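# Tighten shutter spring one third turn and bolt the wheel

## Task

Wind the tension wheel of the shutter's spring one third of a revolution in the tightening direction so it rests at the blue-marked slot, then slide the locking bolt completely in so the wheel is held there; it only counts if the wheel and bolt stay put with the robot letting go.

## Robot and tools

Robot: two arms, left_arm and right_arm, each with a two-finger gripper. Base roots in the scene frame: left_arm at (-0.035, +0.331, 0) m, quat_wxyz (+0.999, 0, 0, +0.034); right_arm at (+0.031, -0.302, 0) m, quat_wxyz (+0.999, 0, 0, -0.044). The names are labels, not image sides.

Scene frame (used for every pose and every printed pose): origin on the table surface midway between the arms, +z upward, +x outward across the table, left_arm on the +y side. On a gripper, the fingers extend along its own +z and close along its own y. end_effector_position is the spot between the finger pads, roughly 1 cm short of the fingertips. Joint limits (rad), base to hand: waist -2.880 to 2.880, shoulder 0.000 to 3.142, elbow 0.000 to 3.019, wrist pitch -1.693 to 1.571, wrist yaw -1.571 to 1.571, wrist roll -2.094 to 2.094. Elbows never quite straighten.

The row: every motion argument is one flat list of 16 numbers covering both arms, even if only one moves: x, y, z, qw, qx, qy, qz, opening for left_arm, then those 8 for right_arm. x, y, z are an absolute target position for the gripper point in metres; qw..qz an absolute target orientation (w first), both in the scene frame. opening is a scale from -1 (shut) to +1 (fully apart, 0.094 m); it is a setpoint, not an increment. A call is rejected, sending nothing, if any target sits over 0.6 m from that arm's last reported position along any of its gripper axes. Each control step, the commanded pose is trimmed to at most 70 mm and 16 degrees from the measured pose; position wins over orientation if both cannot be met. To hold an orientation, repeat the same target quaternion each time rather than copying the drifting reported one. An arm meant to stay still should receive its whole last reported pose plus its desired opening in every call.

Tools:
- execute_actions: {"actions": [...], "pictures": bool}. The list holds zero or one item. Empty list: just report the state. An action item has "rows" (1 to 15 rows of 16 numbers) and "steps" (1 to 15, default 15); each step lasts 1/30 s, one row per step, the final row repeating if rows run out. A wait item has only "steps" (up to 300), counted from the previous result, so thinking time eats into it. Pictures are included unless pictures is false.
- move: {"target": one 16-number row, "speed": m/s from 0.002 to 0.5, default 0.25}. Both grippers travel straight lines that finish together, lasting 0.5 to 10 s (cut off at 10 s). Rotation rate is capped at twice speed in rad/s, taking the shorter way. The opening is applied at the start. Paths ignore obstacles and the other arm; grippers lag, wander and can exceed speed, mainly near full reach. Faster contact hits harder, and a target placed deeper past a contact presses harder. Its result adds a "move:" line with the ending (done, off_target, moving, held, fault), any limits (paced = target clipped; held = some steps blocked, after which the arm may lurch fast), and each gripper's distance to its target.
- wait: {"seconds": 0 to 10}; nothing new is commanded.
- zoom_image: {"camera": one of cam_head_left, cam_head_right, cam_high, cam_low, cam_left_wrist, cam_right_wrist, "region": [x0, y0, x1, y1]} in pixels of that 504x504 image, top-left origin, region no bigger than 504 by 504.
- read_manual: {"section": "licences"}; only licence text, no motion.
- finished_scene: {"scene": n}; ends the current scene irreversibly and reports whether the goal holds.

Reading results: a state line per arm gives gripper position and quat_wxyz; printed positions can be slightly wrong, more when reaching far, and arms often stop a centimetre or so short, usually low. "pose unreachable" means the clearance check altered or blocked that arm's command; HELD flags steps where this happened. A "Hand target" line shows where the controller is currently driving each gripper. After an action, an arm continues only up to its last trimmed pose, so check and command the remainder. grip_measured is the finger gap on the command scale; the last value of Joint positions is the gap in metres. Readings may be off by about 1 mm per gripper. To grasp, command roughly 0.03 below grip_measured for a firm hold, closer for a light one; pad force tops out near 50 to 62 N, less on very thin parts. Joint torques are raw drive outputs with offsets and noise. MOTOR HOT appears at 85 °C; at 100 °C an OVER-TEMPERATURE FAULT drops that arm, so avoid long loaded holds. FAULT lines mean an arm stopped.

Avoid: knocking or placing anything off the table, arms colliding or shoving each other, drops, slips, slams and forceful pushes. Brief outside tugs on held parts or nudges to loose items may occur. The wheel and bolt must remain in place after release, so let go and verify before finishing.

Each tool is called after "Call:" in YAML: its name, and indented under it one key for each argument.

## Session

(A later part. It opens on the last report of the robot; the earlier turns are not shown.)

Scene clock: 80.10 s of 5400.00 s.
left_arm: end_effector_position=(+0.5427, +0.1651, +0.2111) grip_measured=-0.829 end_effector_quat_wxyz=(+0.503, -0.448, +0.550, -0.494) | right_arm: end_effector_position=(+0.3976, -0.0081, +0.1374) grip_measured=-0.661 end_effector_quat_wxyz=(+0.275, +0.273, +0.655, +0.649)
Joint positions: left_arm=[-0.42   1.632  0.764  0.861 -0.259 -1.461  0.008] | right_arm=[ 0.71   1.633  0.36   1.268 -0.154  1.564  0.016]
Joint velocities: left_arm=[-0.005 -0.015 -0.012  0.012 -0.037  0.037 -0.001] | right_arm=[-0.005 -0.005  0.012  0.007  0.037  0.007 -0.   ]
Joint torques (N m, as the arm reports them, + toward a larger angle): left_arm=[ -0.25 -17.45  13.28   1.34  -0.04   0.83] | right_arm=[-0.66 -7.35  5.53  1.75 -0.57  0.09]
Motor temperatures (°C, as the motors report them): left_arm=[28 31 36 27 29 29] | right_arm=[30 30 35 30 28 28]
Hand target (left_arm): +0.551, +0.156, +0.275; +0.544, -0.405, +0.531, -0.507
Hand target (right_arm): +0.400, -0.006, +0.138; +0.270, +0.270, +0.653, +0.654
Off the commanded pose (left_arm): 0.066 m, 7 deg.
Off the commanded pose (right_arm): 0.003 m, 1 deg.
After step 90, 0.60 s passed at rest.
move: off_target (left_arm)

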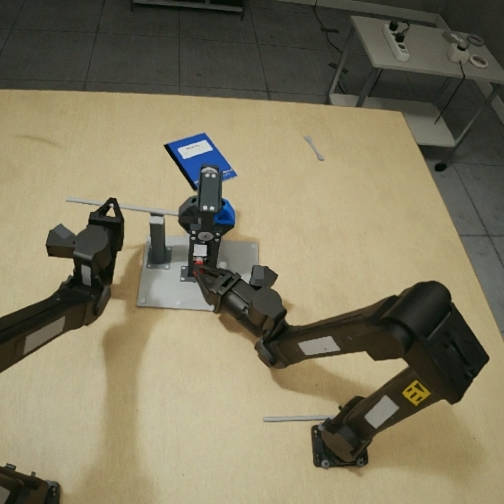

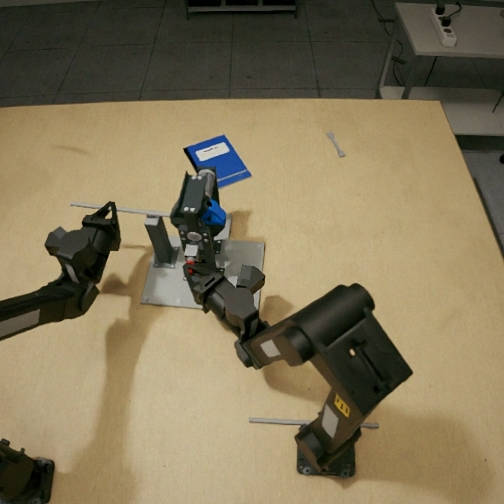

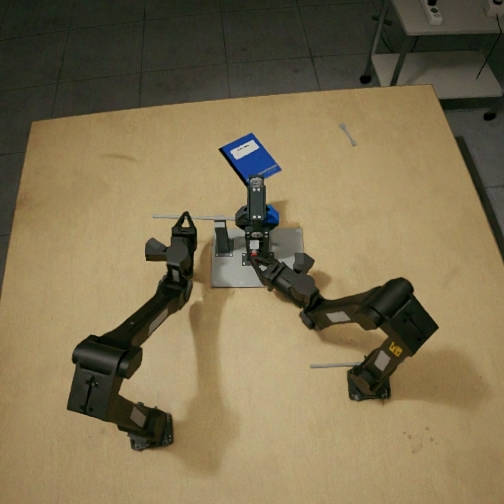

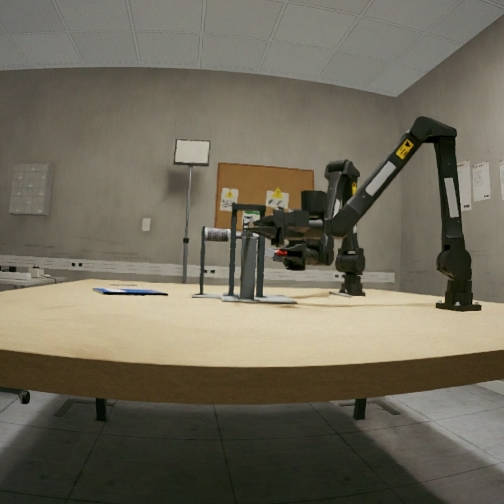

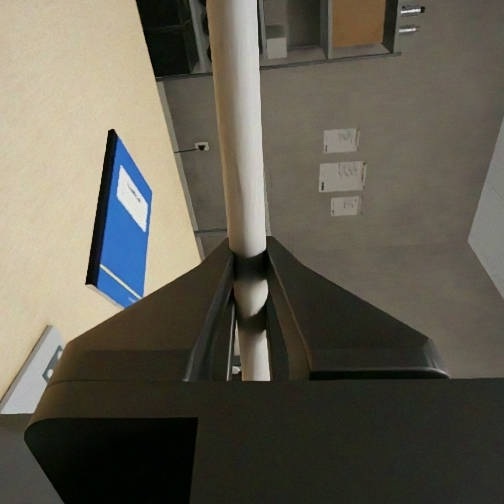

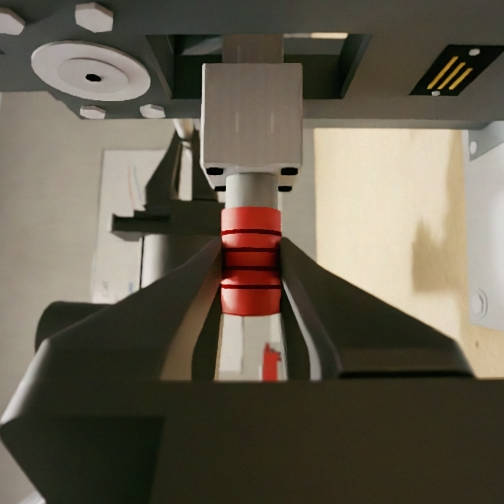

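Call:
move:
  target: [0.548,0.16,0.30,0.579,-0.371,0.51,-0.52,-0.9,0.40,-0.006,0.138,0.27,0.27,0.653,0.653,-0.72]
  speed: 0.08

Scene clock: 86.67 s of 5400.00 s.
left_arm: end_effector_position=(+0.5418, +0.1646, +0.2240) grip_measured=-0.829 end_effector_quat_wxyz=(+0.529, -0.421, +0.547, -0.493) | right_arm: end_effector_position=(+0.3977, -0.0082, +0.1373) grip_measured=-0.661 end_effector_quat_wxyz=(+0.274, +0.272, +0.655, +0.649)
Joint positions: left_arm=[-0.422  1.632  0.763  0.918 -0.26  -1.394  0.008] | right_arm=[ 0.709  1.634  0.36   1.268 -0.156  1.564  0.016]
Joint velocities: left_arm=[-0.024 -0.005  0.007 -0.022 -0.066  0.051 -0.   ] | right_arm=[-0.005 -0.005 -0.012  0.002 -0.066  0.022 -0.   ]
Joint torques (N m, as the arm reports them, + toward a larger angle): left_arm=[  0.2  -18.18  12.13   3.38   0.12   0.76] | right_arm=[-0.69 -7.44  5.47  1.64 -0.52  0.08]
Motor temperatures (°C, as the motors report them): left_arm=[28 31 37 27 29 29] | right_arm=[30 30 34 30 28 28]
Hand target (left_arm): +0.543, +0.162, +0.299; +0.579, -0.374, +0.507, -0.517
Hand target (right_arm): +0.400, -0.006, +0.138; +0.270, +0.270, +0.653, +0.653
Off the commanded pose (left_arm): 0.076 m, 10 deg.
Off the commanded pose (right_arm): 0.003 m, 1 deg.
After step 90, 1.80 s passed at rest.
move: off_target (left_arm)

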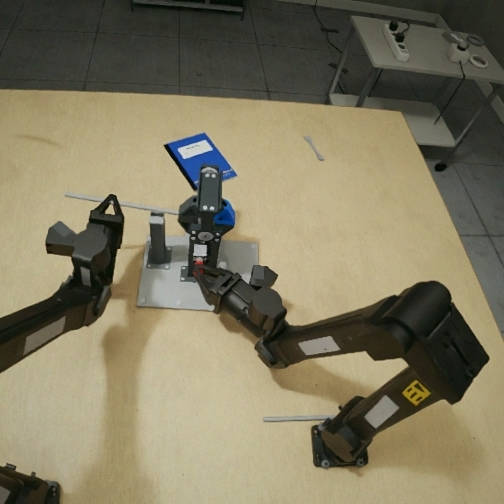

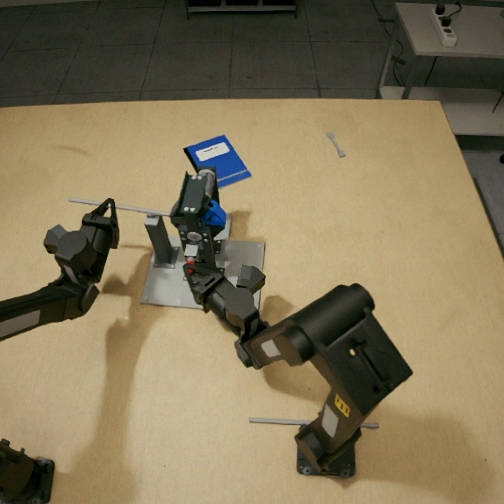

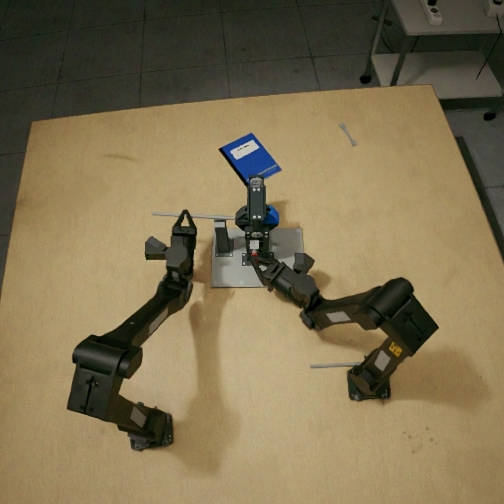

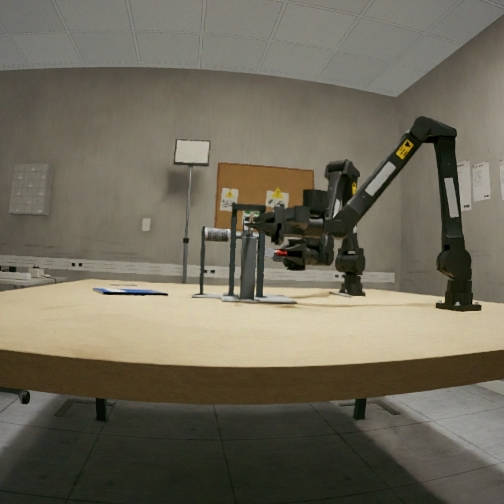

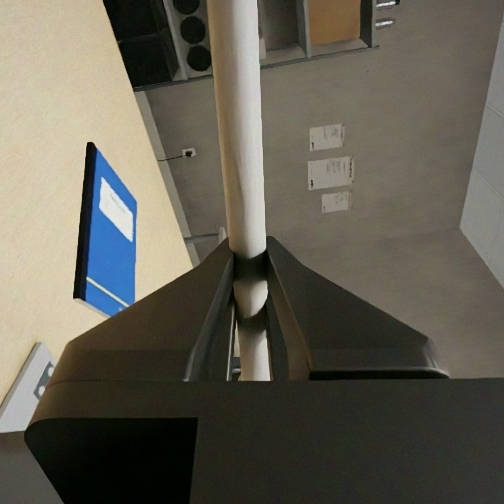

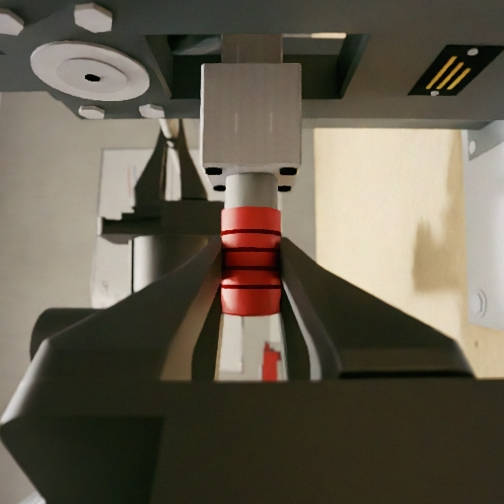

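Call:
move:
  target: [0.55,0.163,0.225,0.498,-0.448,0.498,-0.552,-0.9,0.40,-0.006,0.138,0.27,0.27,0.653,0.653,-0.72]
  speed: 0.1

Call:
move:
  target: [0.565,0.232,0.225,0.498,-0.448,0.498,-0.552,-0.2,0.40,-0.006,0.138,0.27,0.27,0.653,0.653,-0.72]
  speed: 0.08

Scene clock: 90.83 s of 5400.00 s.
left_arm: end_effector_position=(+0.5417, +0.1644, +0.2084) grip_measured=-0.829 end_effector_quat_wxyz=(+0.497, -0.451, +0.521, -0.527) | right_arm: end_effector_position=(+0.3975, -0.0081, +0.1373) grip_measured=-0.661 end_effector_quat_wxyz=(+0.274, +0.272, +0.655, +0.650)
Joint positions: left_arm=[-0.419  1.673  0.751  0.973 -0.249 -1.515  0.008] | right_arm=[ 0.709  1.634  0.36   1.268 -0.157  1.564  0.016]
Joint velocities: left_arm=[-0.024  0.024 -0.027 -0.012  0.007 -0.022 -0.   ] | right_arm=[ 0.005 -0.015 -0.007 -0.007  0.007 -0.022  0.001]
Joint torques (N m, as the arm reports them, + toward a larger angle): left_arm=[  0.7  -12.42   9.66   2.84   0.34  -0.21] | right_arm=[-0.8  -7.55  5.51  1.65 -0.49  0.08]
Motor temperatures (°C, as the motors report them): left_arm=[28 32 37 28 29 29] | right_arm=[30 30 34 30 28 28]
Hand target (left_arm): +0.549, +0.163, +0.224; +0.498, -0.448, +0.498, -0.551
Hand target (right_arm): +0.400, -0.006, +0.138; +0.270, +0.270, +0.653, +0.653
Off the commanded pose (left_arm): 0.019 m, 4 deg.
Off the commanded pose (right_arm): 0.003 m, 1 deg.
move: off_target (left_arm)

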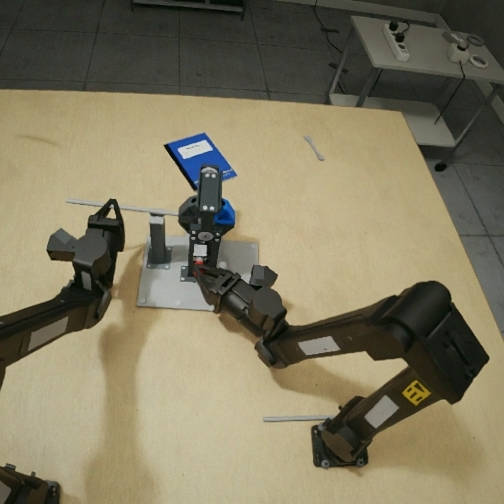

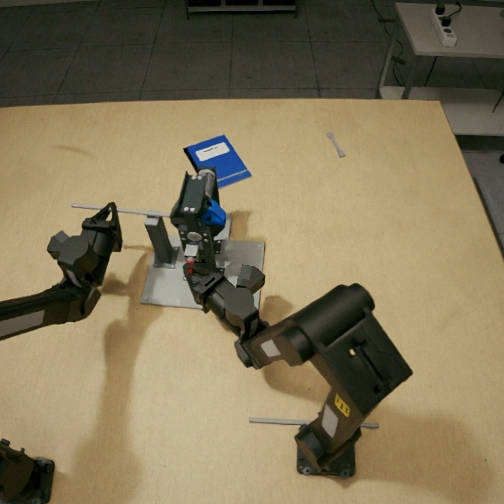

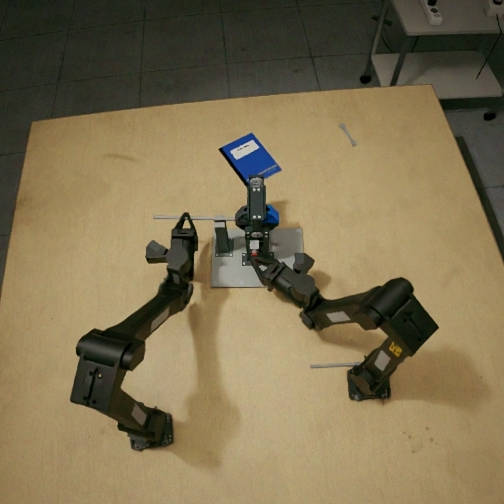

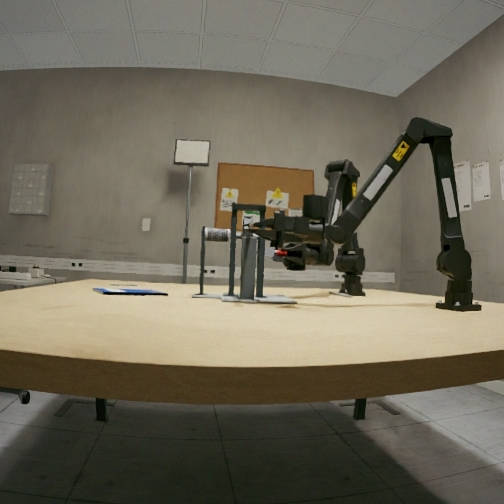

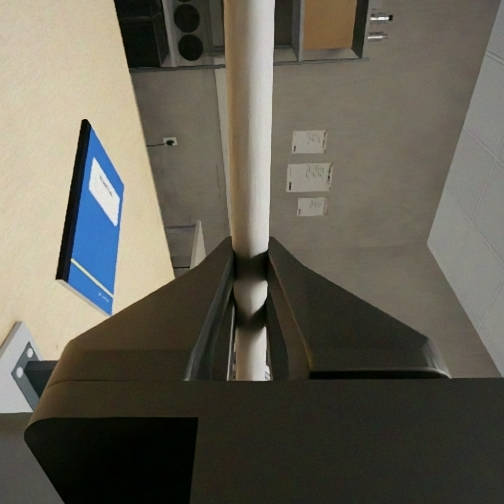

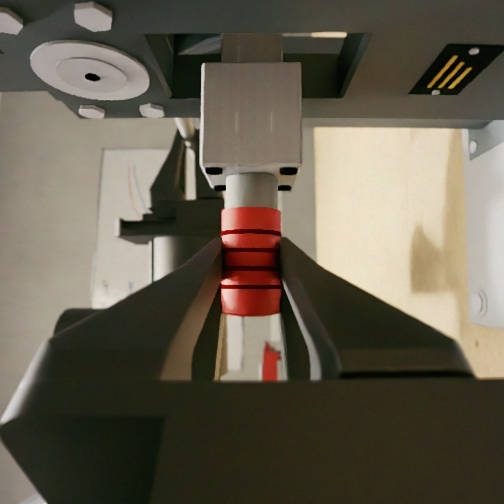

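Scene clock: 92.10 s of 5400.00 s.
left_arm: end_effector_position=(+0.5601, +0.2331, +0.2100) grip_measured=-0.202 end_effector_quat_wxyz=(+0.492, -0.455, +0.513, -0.536) | right_arm: end_effector_position=(+0.3975, -0.0081, +0.1373) grip_measured=-0.661 end_effector_quat_wxyz=(+0.274, +0.272, +0.655, +0.650)
Joint positions: left_arm=[-0.254  1.673  0.75   0.982 -0.084 -1.549  0.037] | right_arm=[ 0.709  1.634  0.36   1.268 -0.157  1.564  0.016]
Joint velocities: left_arm=[-0.005 -0.005 -0.022  0.007  0.066 -0.037 -0.001] | right_arm=[-0.005 -0.015 -0.007 -0.007  0.022 -0.037  0.   ]
Joint torques (N m, as the arm reports them, + toward a larger angle): left_arm=[  0.35 -13.     9.28   2.48   0.19  -0.02] | right_arm=[-0.7  -7.56  5.53  1.66 -0.49  0.09]
Motor temperatures (°C, as the motors report them): left_arm=[28 32 37 28 29 29] | right_arm=[30 30 34 30 28 28]
Hand target (left_arm): +0.566, +0.233, +0.225; +0.498, -0.447, +0.498, -0.551
Hand target (right_arm): +0.400, -0.006, +0.138; +0.270, +0.270, +0.653, +0.653
Off the commanded pose (left_arm): 0.016 m, 3 deg.
Off the commanded pose (right_arm): 0.003 m, 1 deg.
move: off_target (left_arm)

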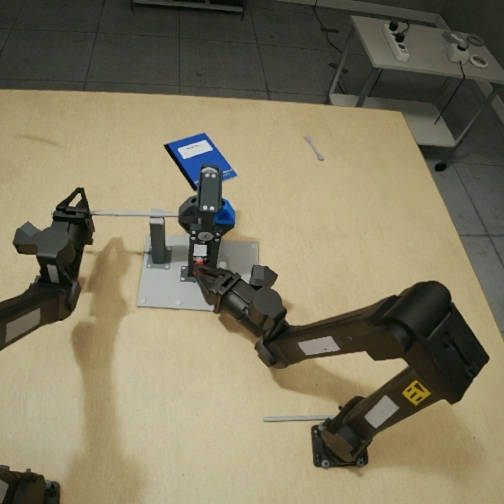

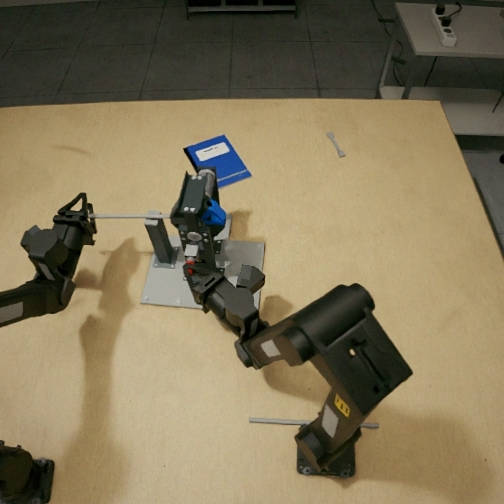

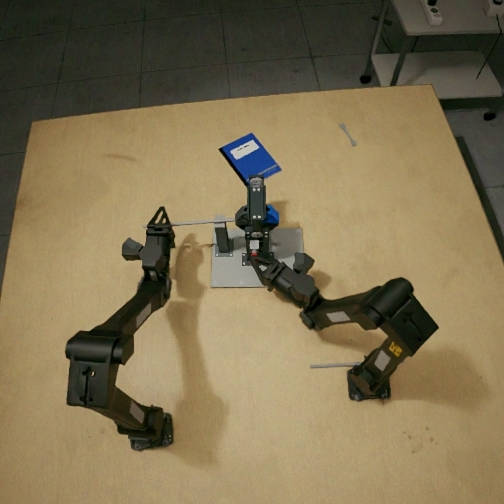

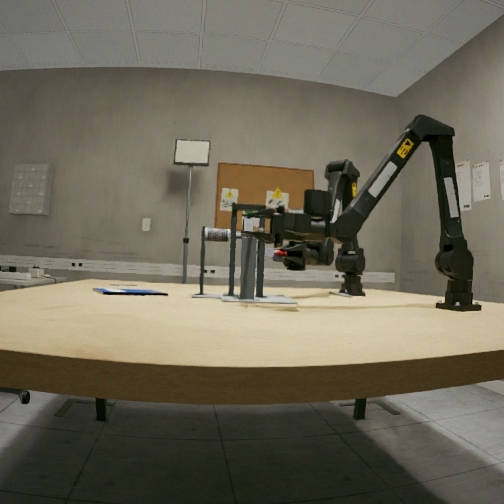

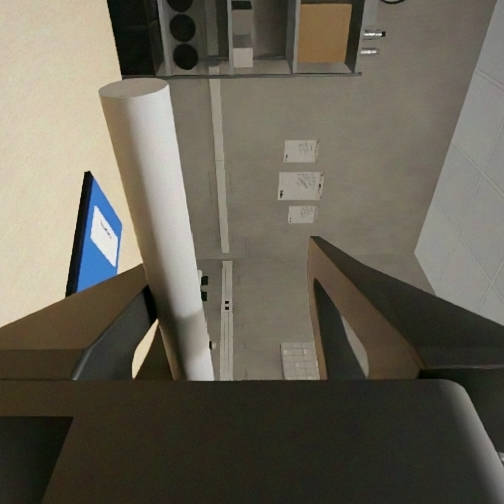

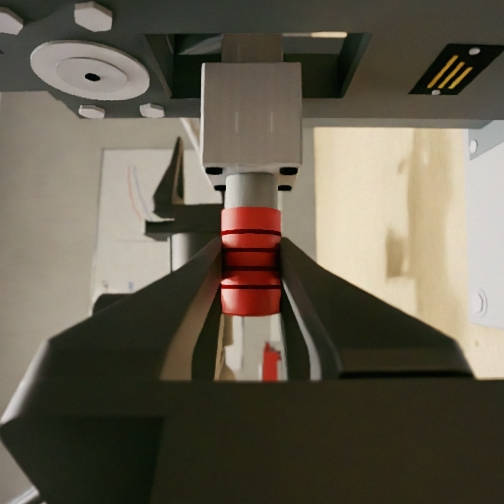

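Call:
execute_actions:
  actions:
    - {"rows":[[0.565,0.232,0.225,0.498,-0.448,0.498,-0.552,-0.9,0.40,-0.006,0.138,0.27,0.27,0.653,0.653,-0.72]],"steps":12}
  pictures: false

Call:
move:
  target: [0.58,0.19,0.22,0.48,-0.43,0.515,-0.568,-0.9,0.40,-0.006,0.138,0.27,0.27,0.653,0.653,-0.72]
  speed: 0.05

Scene clock: 95.90 s of 5400.00 s.
left_arm: end_effector_position=(+0.5601, +0.2331, +0.2090) grip_measured=-0.894 end_effector_quat_wxyz=(+0.495, -0.453, +0.516, -0.533) | right_arm: end_effector_position=(+0.3975, -0.0081, +0.1373) grip_measured=-0.661 end_effector_quat_wxyz=(+0.274, +0.272, +0.655, +0.650)
Joint positions: left_arm=[-0.254  1.674  0.749  0.982 -0.084 -1.537  0.005] | right_arm=[ 0.709  1.634  0.36   1.268 -0.157  1.564  0.016]
Joint velocities: left_arm=[-0.005  0.005  0.002 -0.017 -0.007 -0.037 -0.   ] | right_arm=[ 0.005 -0.005 -0.002  0.002 -0.007 -0.051 -0.   ]
Joint torques (N m, as the arm reports them, + toward a larger angle): left_arm=[  0.43 -13.41   9.02   2.47   0.14  -0.15] | right_arm=[-0.69 -7.6   5.49  1.64 -0.49  0.08]
Motor temperatures (°C, as the motors report them): left_arm=[28 32 36 28 29 29] | right_arm=[30 30 34 30 28 28]
Hand target (left_arm): +0.564, +0.232, +0.225; +0.498, -0.448, +0.498, -0.551
Hand target (right_arm): +0.400, -0.006, +0.138; +0.270, +0.270, +0.653, +0.653
Off the commanded pose (left_arm): 0.017 m, 3 deg.
Off the commanded pose (right_arm): 0.003 m, 1 deg.
Steps of this call (steps 1 to 90: nothing new was sent; then 0.40 s passed at rest; steps 91 to 102: all 12 steps of this action). Readings (end_effector_position):
91: left_arm (+0.5601, +0.2331, +0.2100) | right_arm (+0.3975, -0.0081, +0.1373)
92: left_arm (+0.5601, +0.2331, +0.2100) | right_arm (+0.3975, -0.0081, +0.1373)
94: left_arm (+0.5601, +0.2331, +0.2101) | right_arm (+0.3975, -0.0081, +0.1373)
98: left_arm (+0.5601, +0.2331, +0.2090) | right_arm (+0.3975, -0.0081, +0.1373)
102: the state above

Scene clock: 97.43 s of 5400.00 s.
left_arm: end_effector_position=(+0.5664, +0.2182, +0.2016) grip_measured=-0.894 end_effector_quat_wxyz=(+0.482, -0.454, +0.519, -0.540) | right_arm: end_effector_position=(+0.3975, -0.0081, +0.1373) grip_measured=-0.661 end_effector_quat_wxyz=(+0.274, +0.272, +0.655, +0.650)
Joint positions: left_arm=[-0.277  1.705  0.772  0.982 -0.085 -1.555  0.005] | right_arm=[ 0.709  1.634  0.36   1.268 -0.157  1.564  0.016]
Joint velocities: left_arm=[ 0.015  0.005 -0.002 -0.022  0.007  0.081 -0.001] | right_arm=[ 0.005 -0.005  0.002 -0.002 -0.051 -0.051 -0.001]
Joint torques (N m, as the arm reports them, + toward a larger angle): left_arm=[ -2.22 -12.07  11.82   2.32   0.51   0.03] | right_arm=[-0.71 -7.46  5.52  1.65 -0.48  0.08]
Motor temperatures (°C, as the motors report them): left_arm=[28 32 36 28 29 29] | right_arm=[30 30 34 30 28 28]
Hand target (left_arm): +0.576, +0.190, +0.220; +0.479, -0.430, +0.514, -0.567
Hand target (right_arm): +0.400, -0.006, +0.138; +0.270, +0.270, +0.653, +0.653
Off the commanded pose (left_arm): 0.036 m, 4 deg.
Off the commanded pose (right_arm): 0.003 m, 1 deg.
move: off_target (left_arm)

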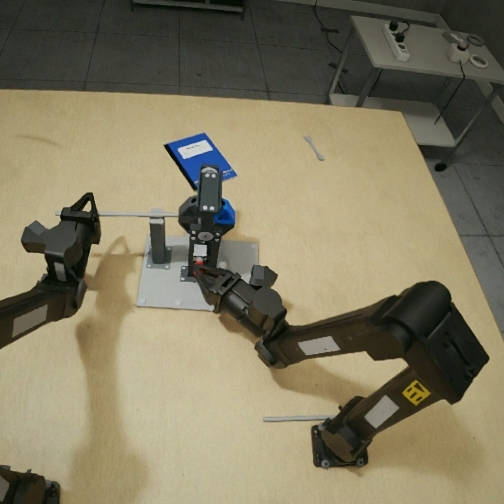

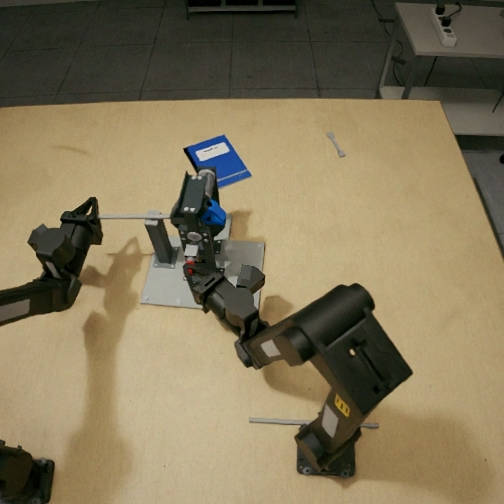

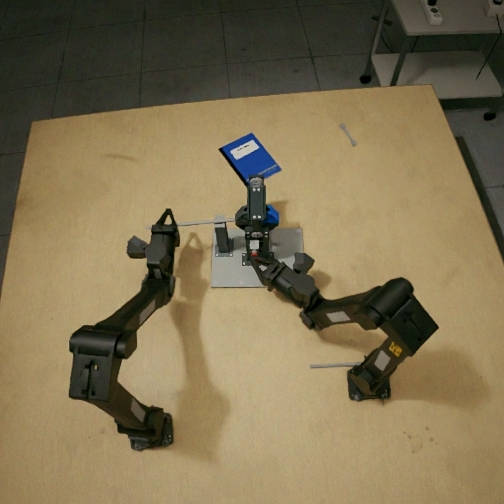

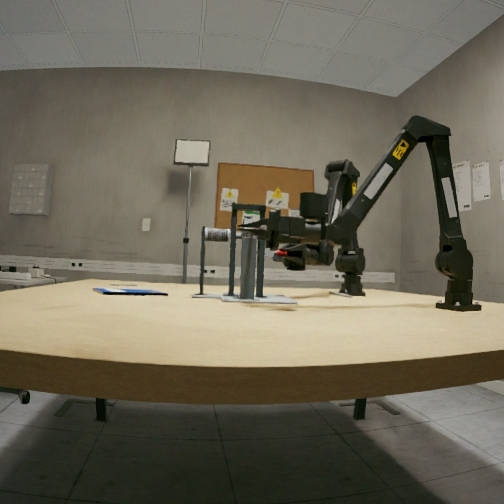

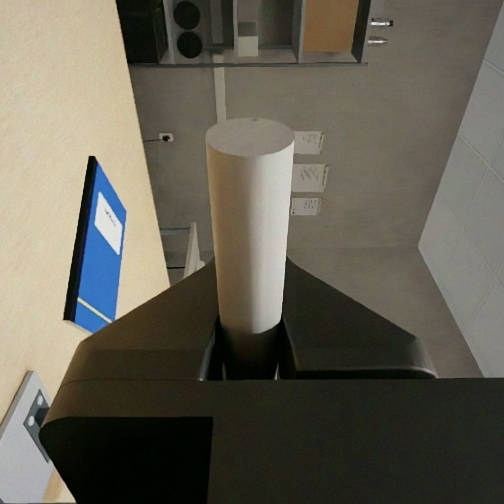

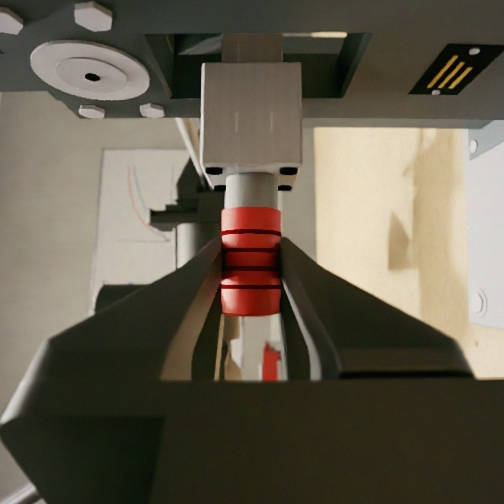

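Call:
move:
  target: [0.525,0.245,0.205,0.51,-0.48,0.495,-0.515,0.5,0.40,-0.006,0.138,0.27,0.27,0.653,0.653,-0.72]
  speed: 0.06

Scene clock: 100.97 s of 5400.00 s.
left_arm: end_effector_position=(+0.5283, +0.2437, +0.1863) grip_measured=+0.498 end_effector_quat_wxyz=(+0.498, -0.489, +0.509, -0.503) | right_arm: end_effector_position=(+0.3975, -0.0081, +0.1373) grip_measured=-0.661 end_effector_quat_wxyz=(+0.274, +0.272, +0.655, +0.650)
Joint positions: left_arm=[-0.276  1.638  0.654  0.987 -0.184 -1.555  0.07 ] | right_arm=[ 0.709  1.634  0.36   1.268 -0.157  1.565  0.016]
Joint velocities: left_arm=[ 0.015 -0.015 -0.002  0.012 -0.037 -0.037 -0.001] | right_arm=[-0.005  0.005  0.002 -0.007  0.037  0.022  0.   ]
Joint torques (N m, as the arm reports them, + toward a larger angle): left_arm=[  0.53 -14.06   6.78   2.23  -0.04   0.09] | right_arm=[-0.89 -7.64  5.51  1.64 -0.49  0.08]
Motor temperatures (°C, as the motors report them): left_arm=[28 32 36 28 29 29] | right_arm=[30 30 34 30 28 28]
Hand target (left_arm): +0.526, +0.246, +0.205; +0.510, -0.480, +0.495, -0.515
Hand target (right_arm): +0.400, -0.006, +0.138; +0.270, +0.270, +0.653, +0.653
Off the commanded pose (left_arm): 0.019 m, 3 deg.
Off the commanded pose (right_arm): 0.003 m, 1 deg.
move: off_target (left_arm)

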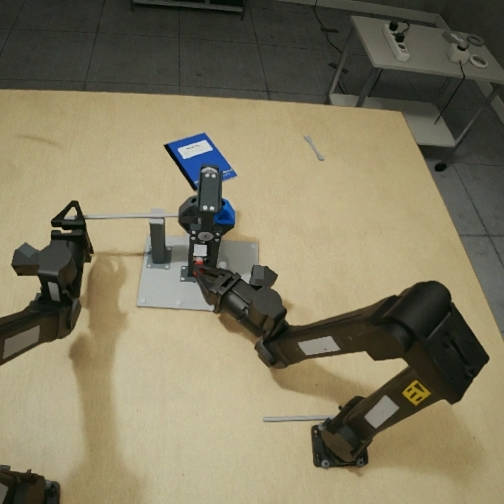

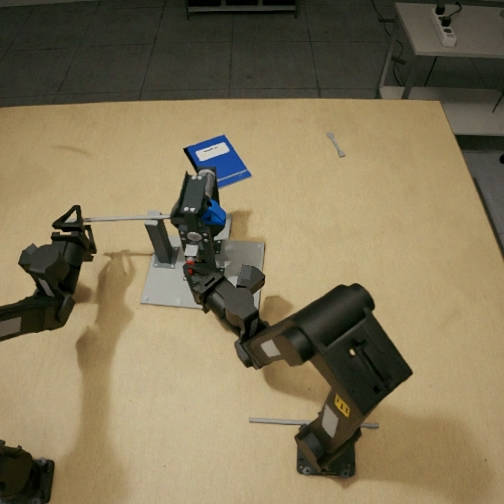

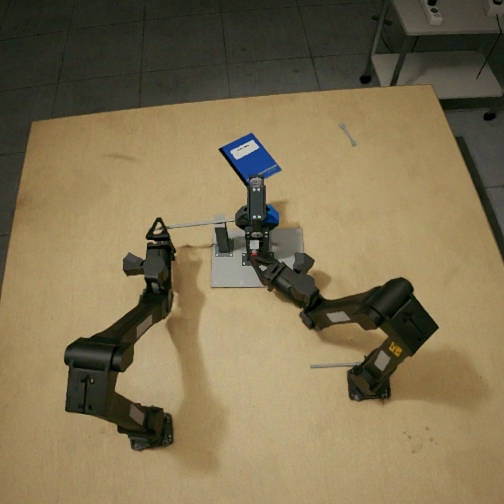

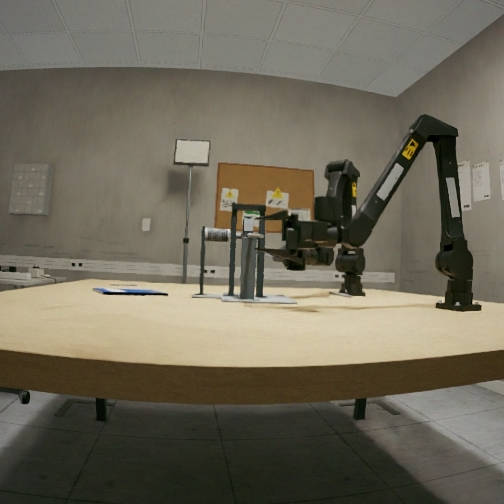

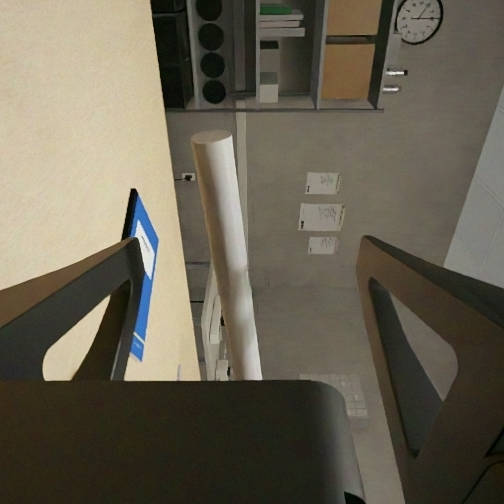

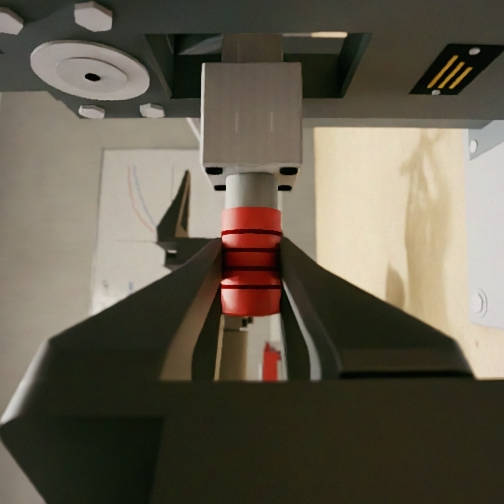

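Call:
execute_actions:
  actions:
    - {"rows":[[0.525,0.245,0.205,0.51,-0.48,0.495,-0.515,-0.9,0.40,-0.006,0.138,0.27,0.27,0.653,0.653,-0.72]],"steps":15}
  pictures: false

Call:
move:
  target: [0.558,0.232,0.222,0.498,-0.448,0.498,-0.552,-0.9,0.40,-0.006,0.138,0.27,0.27,0.653,0.653,-0.72]
  speed: 0.05

Call:
move:
  target: [0.555,0.195,0.222,0.498,-0.448,0.498,-0.552,-0.9,0.40,-0.006,0.138,0.27,0.27,0.653,0.653,-0.72]
  speed: 0.05

Scene clock: 104.57 s of 5400.00 s.
left_arm: end_effector_position=(+0.5277, +0.2443, +0.1890) grip_measured=-0.833 end_effector_quat_wxyz=(+0.498, -0.491, +0.503, -0.508) | right_arm: end_effector_position=(+0.3975, -0.0081, +0.1373) grip_measured=-0.661 end_effector_quat_wxyz=(+0.274, +0.272, +0.655, +0.650)
Joint positions: left_arm=[-0.276  1.635  0.653  0.995 -0.187 -1.567  0.008] | right_arm=[ 0.709  1.634  0.36   1.268 -0.157  1.565  0.016]
Joint velocities: left_arm=[-0.024  0.005  0.007 -0.002 -0.051  0.007 -0.   ] | right_arm=[-0.005 -0.015 -0.002 -0.002 -0.022 -0.022 -0.001]
Joint torques (N m, as the arm reports them, + toward a larger angle): left_arm=[  0.43 -13.76   6.73   2.06  -0.03   0.21] | right_arm=[-0.69 -7.53  5.52  1.63 -0.49  0.08]
Motor temperatures (°C, as the motors report them): left_arm=[28 32 35 28 29 29] | right_arm=[30 30 34 30 28 28]
Hand target (left_arm): +0.525, +0.245, +0.205; +0.510, -0.480, +0.495, -0.514
Hand target (right_arm): +0.400, -0.006, +0.138; +0.270, +0.270, +0.653, +0.653
Off the commanded pose (left_arm): 0.016 m, 2 deg.
Off the commanded pose (right_arm): 0.003 m, 1 deg.
Steps of this call (steps 1 to 90: nothing new was sent; then 0.10 s passed at rest; steps 91 to 105: all 15 steps of this action). Readings (end_effector_position):
91: left_arm (+0.5283, +0.2439, +0.1864) | right_arm (+0.3975, -0.0081, +0.1373)
92: left_arm (+0.5283, +0.2440, +0.1866) | right_arm (+0.3975, -0.0081, +0.1373)
94: left_arm (+0.5283, +0.2441, +0.1869) | right_arm (+0.3975, -0.0081, +0.1373)
98: left_arm (+0.5277, +0.2443, +0.1890) | right_arm (+0.3975, -0.0081, +0.1373)
105: the state above

Scene clock: 106.30 s of 5400.00 s.
left_arm: end_effector_position=(+0.5399, +0.2328, +0.1986) grip_measured=-0.833 end_effector_quat_wxyz=(+0.485, -0.463, +0.517, -0.532) | right_arm: end_effector_position=(+0.3975, -0.0081, +0.1373) grip_measured=-0.661 end_effector_quat_wxyz=(+0.274, +0.272, +0.655, +0.650)
Joint positions: left_arm=[-0.265  1.65   0.69   0.997 -0.095 -1.559  0.008] | right_arm=[ 0.709  1.634  0.36   1.268 -0.157  1.565  0.016]
Joint velocities: left_arm=[-0.015 -0.015 -0.017  0.002 -0.022  0.022 -0.002] | right_arm=[ 0.005 -0.005 -0.007 -0.002 -0.007 -0.022 -0.   ]
Joint torques (N m, as the arm reports them, + toward a larger angle): left_arm=[  0.88 -11.43  11.64   2.69   0.35   0.06] | right_arm=[-0.52 -7.55  5.51  1.64 -0.49  0.08]
Motor temperatures (°C, as the motors report them): left_arm=[28 32 36 28 29 29] | right_arm=[30 30 34 30 28 28]
Hand target (left_arm): +0.556, +0.232, +0.222; +0.498, -0.447, +0.497, -0.551
Hand target (right_arm): +0.400, -0.006, +0.138; +0.270, +0.270, +0.653, +0.653
Off the commanded pose (left_arm): 0.030 m, 4 deg.
Off the commanded pose (right_arm): 0.003 m, 1 deg.
move: off_target (left_arm)

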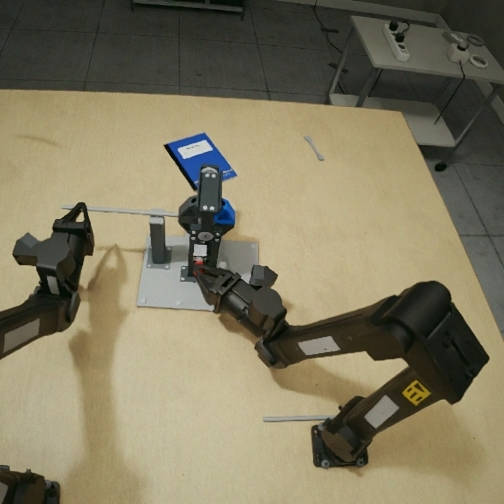

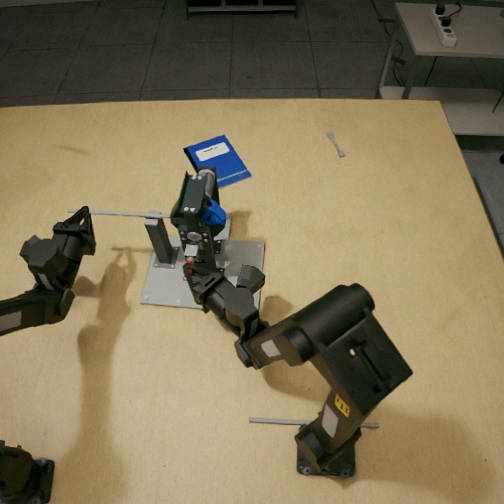

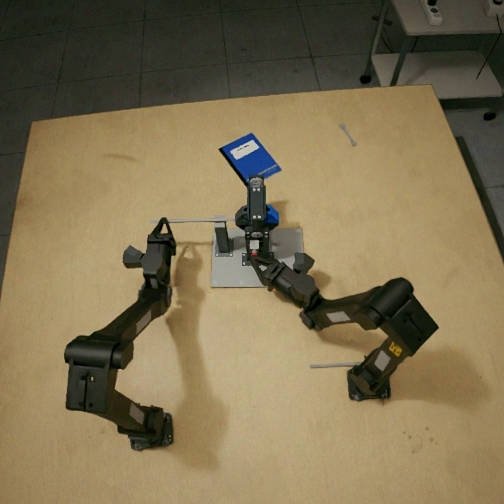

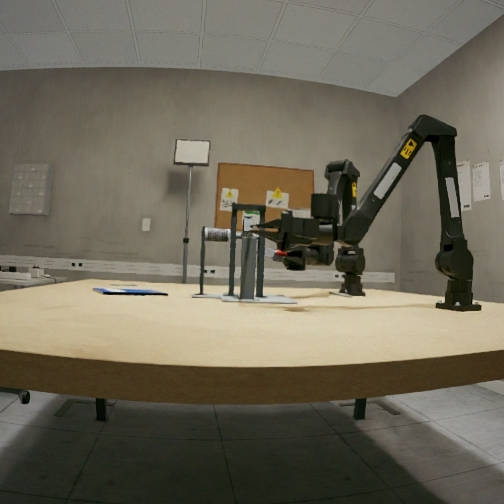

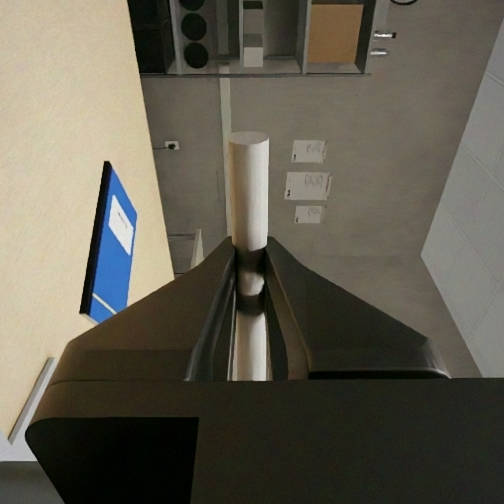

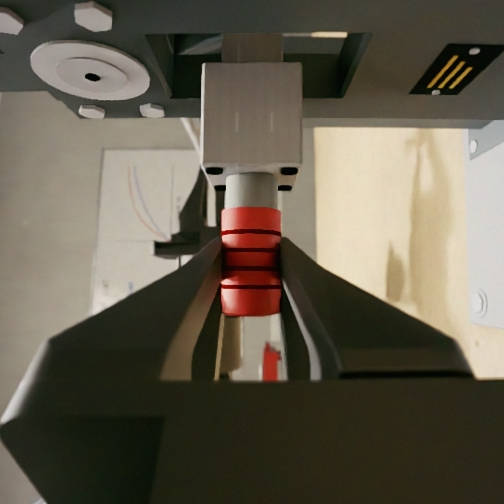

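Scene clock: 107.47 s of 5400.00 s.
left_arm: end_effector_position=(+0.5386, +0.2189, +0.1986) grip_measured=-0.833 end_effector_quat_wxyz=(+0.494, -0.473, +0.507, -0.524) | right_arm: end_effector_position=(+0.3975, -0.0081, +0.1373) grip_measured=-0.661 end_effector_quat_wxyz=(+0.274, +0.272, +0.655, +0.650)
Joint positions: left_arm=[-0.313  1.656  0.697  0.997 -0.181 -1.558  0.008] | right_arm=[ 0.709  1.634  0.36   1.268 -0.157  1.565  0.016]
Joint velocities: left_arm=[ 0.005 -0.024 -0.012  0.002 -0.051 -0.022 -0.   ] | right_arm=[-0.005  0.005 -0.007 -0.012  0.007 -0.066  0.   ]
Joint torques (N m, as the arm reports them, + toward a larger angle): left_arm=[ -1.82 -11.11  12.1    2.44   0.37   0.1 ] | right_arm=[-0.61 -7.53  5.5   1.65 -0.49  0.09]
Motor temperatures (°C, as the motors report them): left_arm=[28 32 36 28 29 29] | right_arm=[30 30 34 30 28 28]
Hand target (left_arm): +0.551, +0.195, +0.222; +0.497, -0.448, +0.497, -0.552
Hand target (right_arm): +0.400, -0.006, +0.138; +0.270, +0.270, +0.653, +0.653
Off the commanded pose (left_arm): 0.037 m, 4 deg.
Off the commanded pose (right_arm): 0.003 m, 1 deg.
move: off_target (left_arm)

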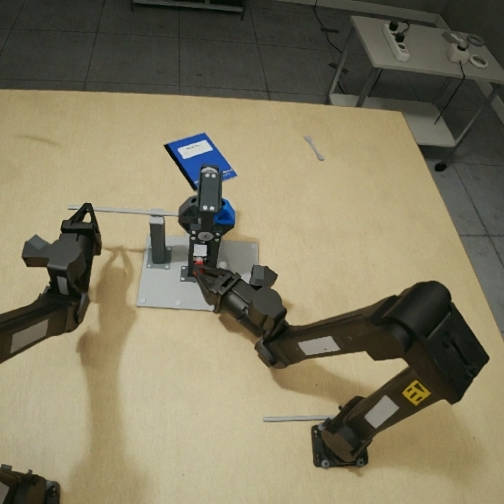

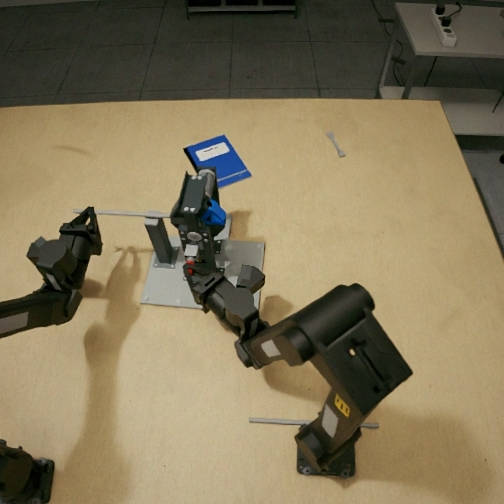

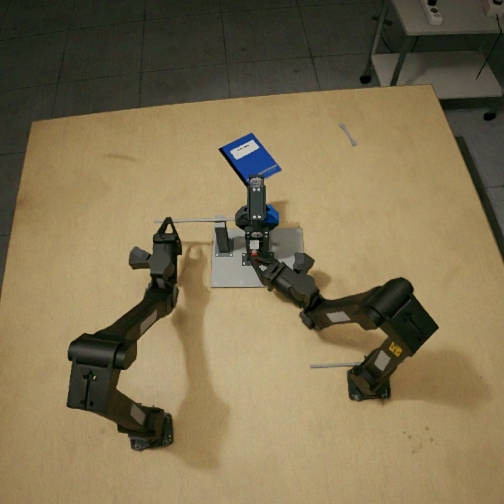

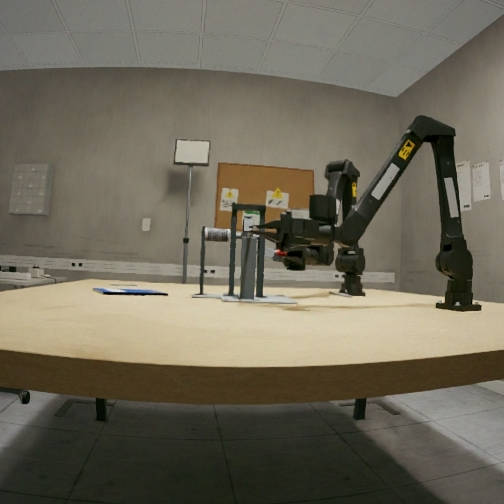

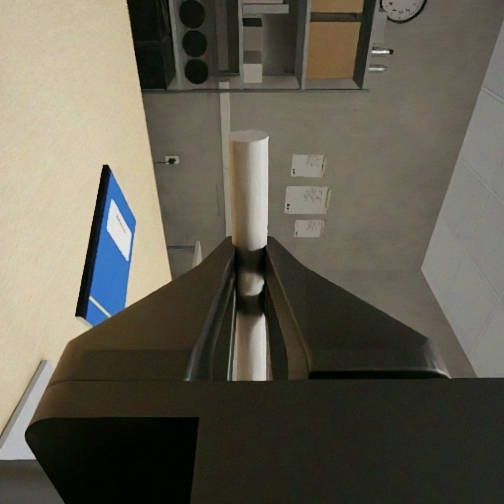

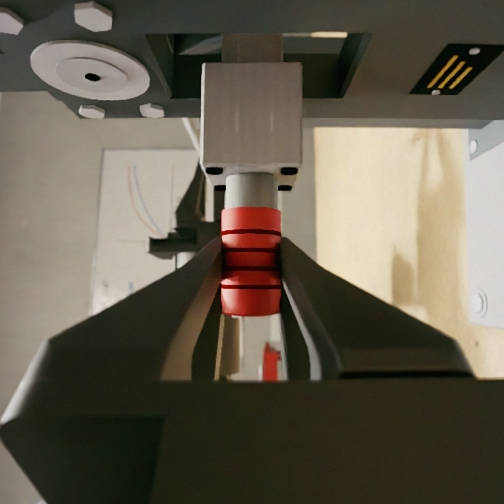

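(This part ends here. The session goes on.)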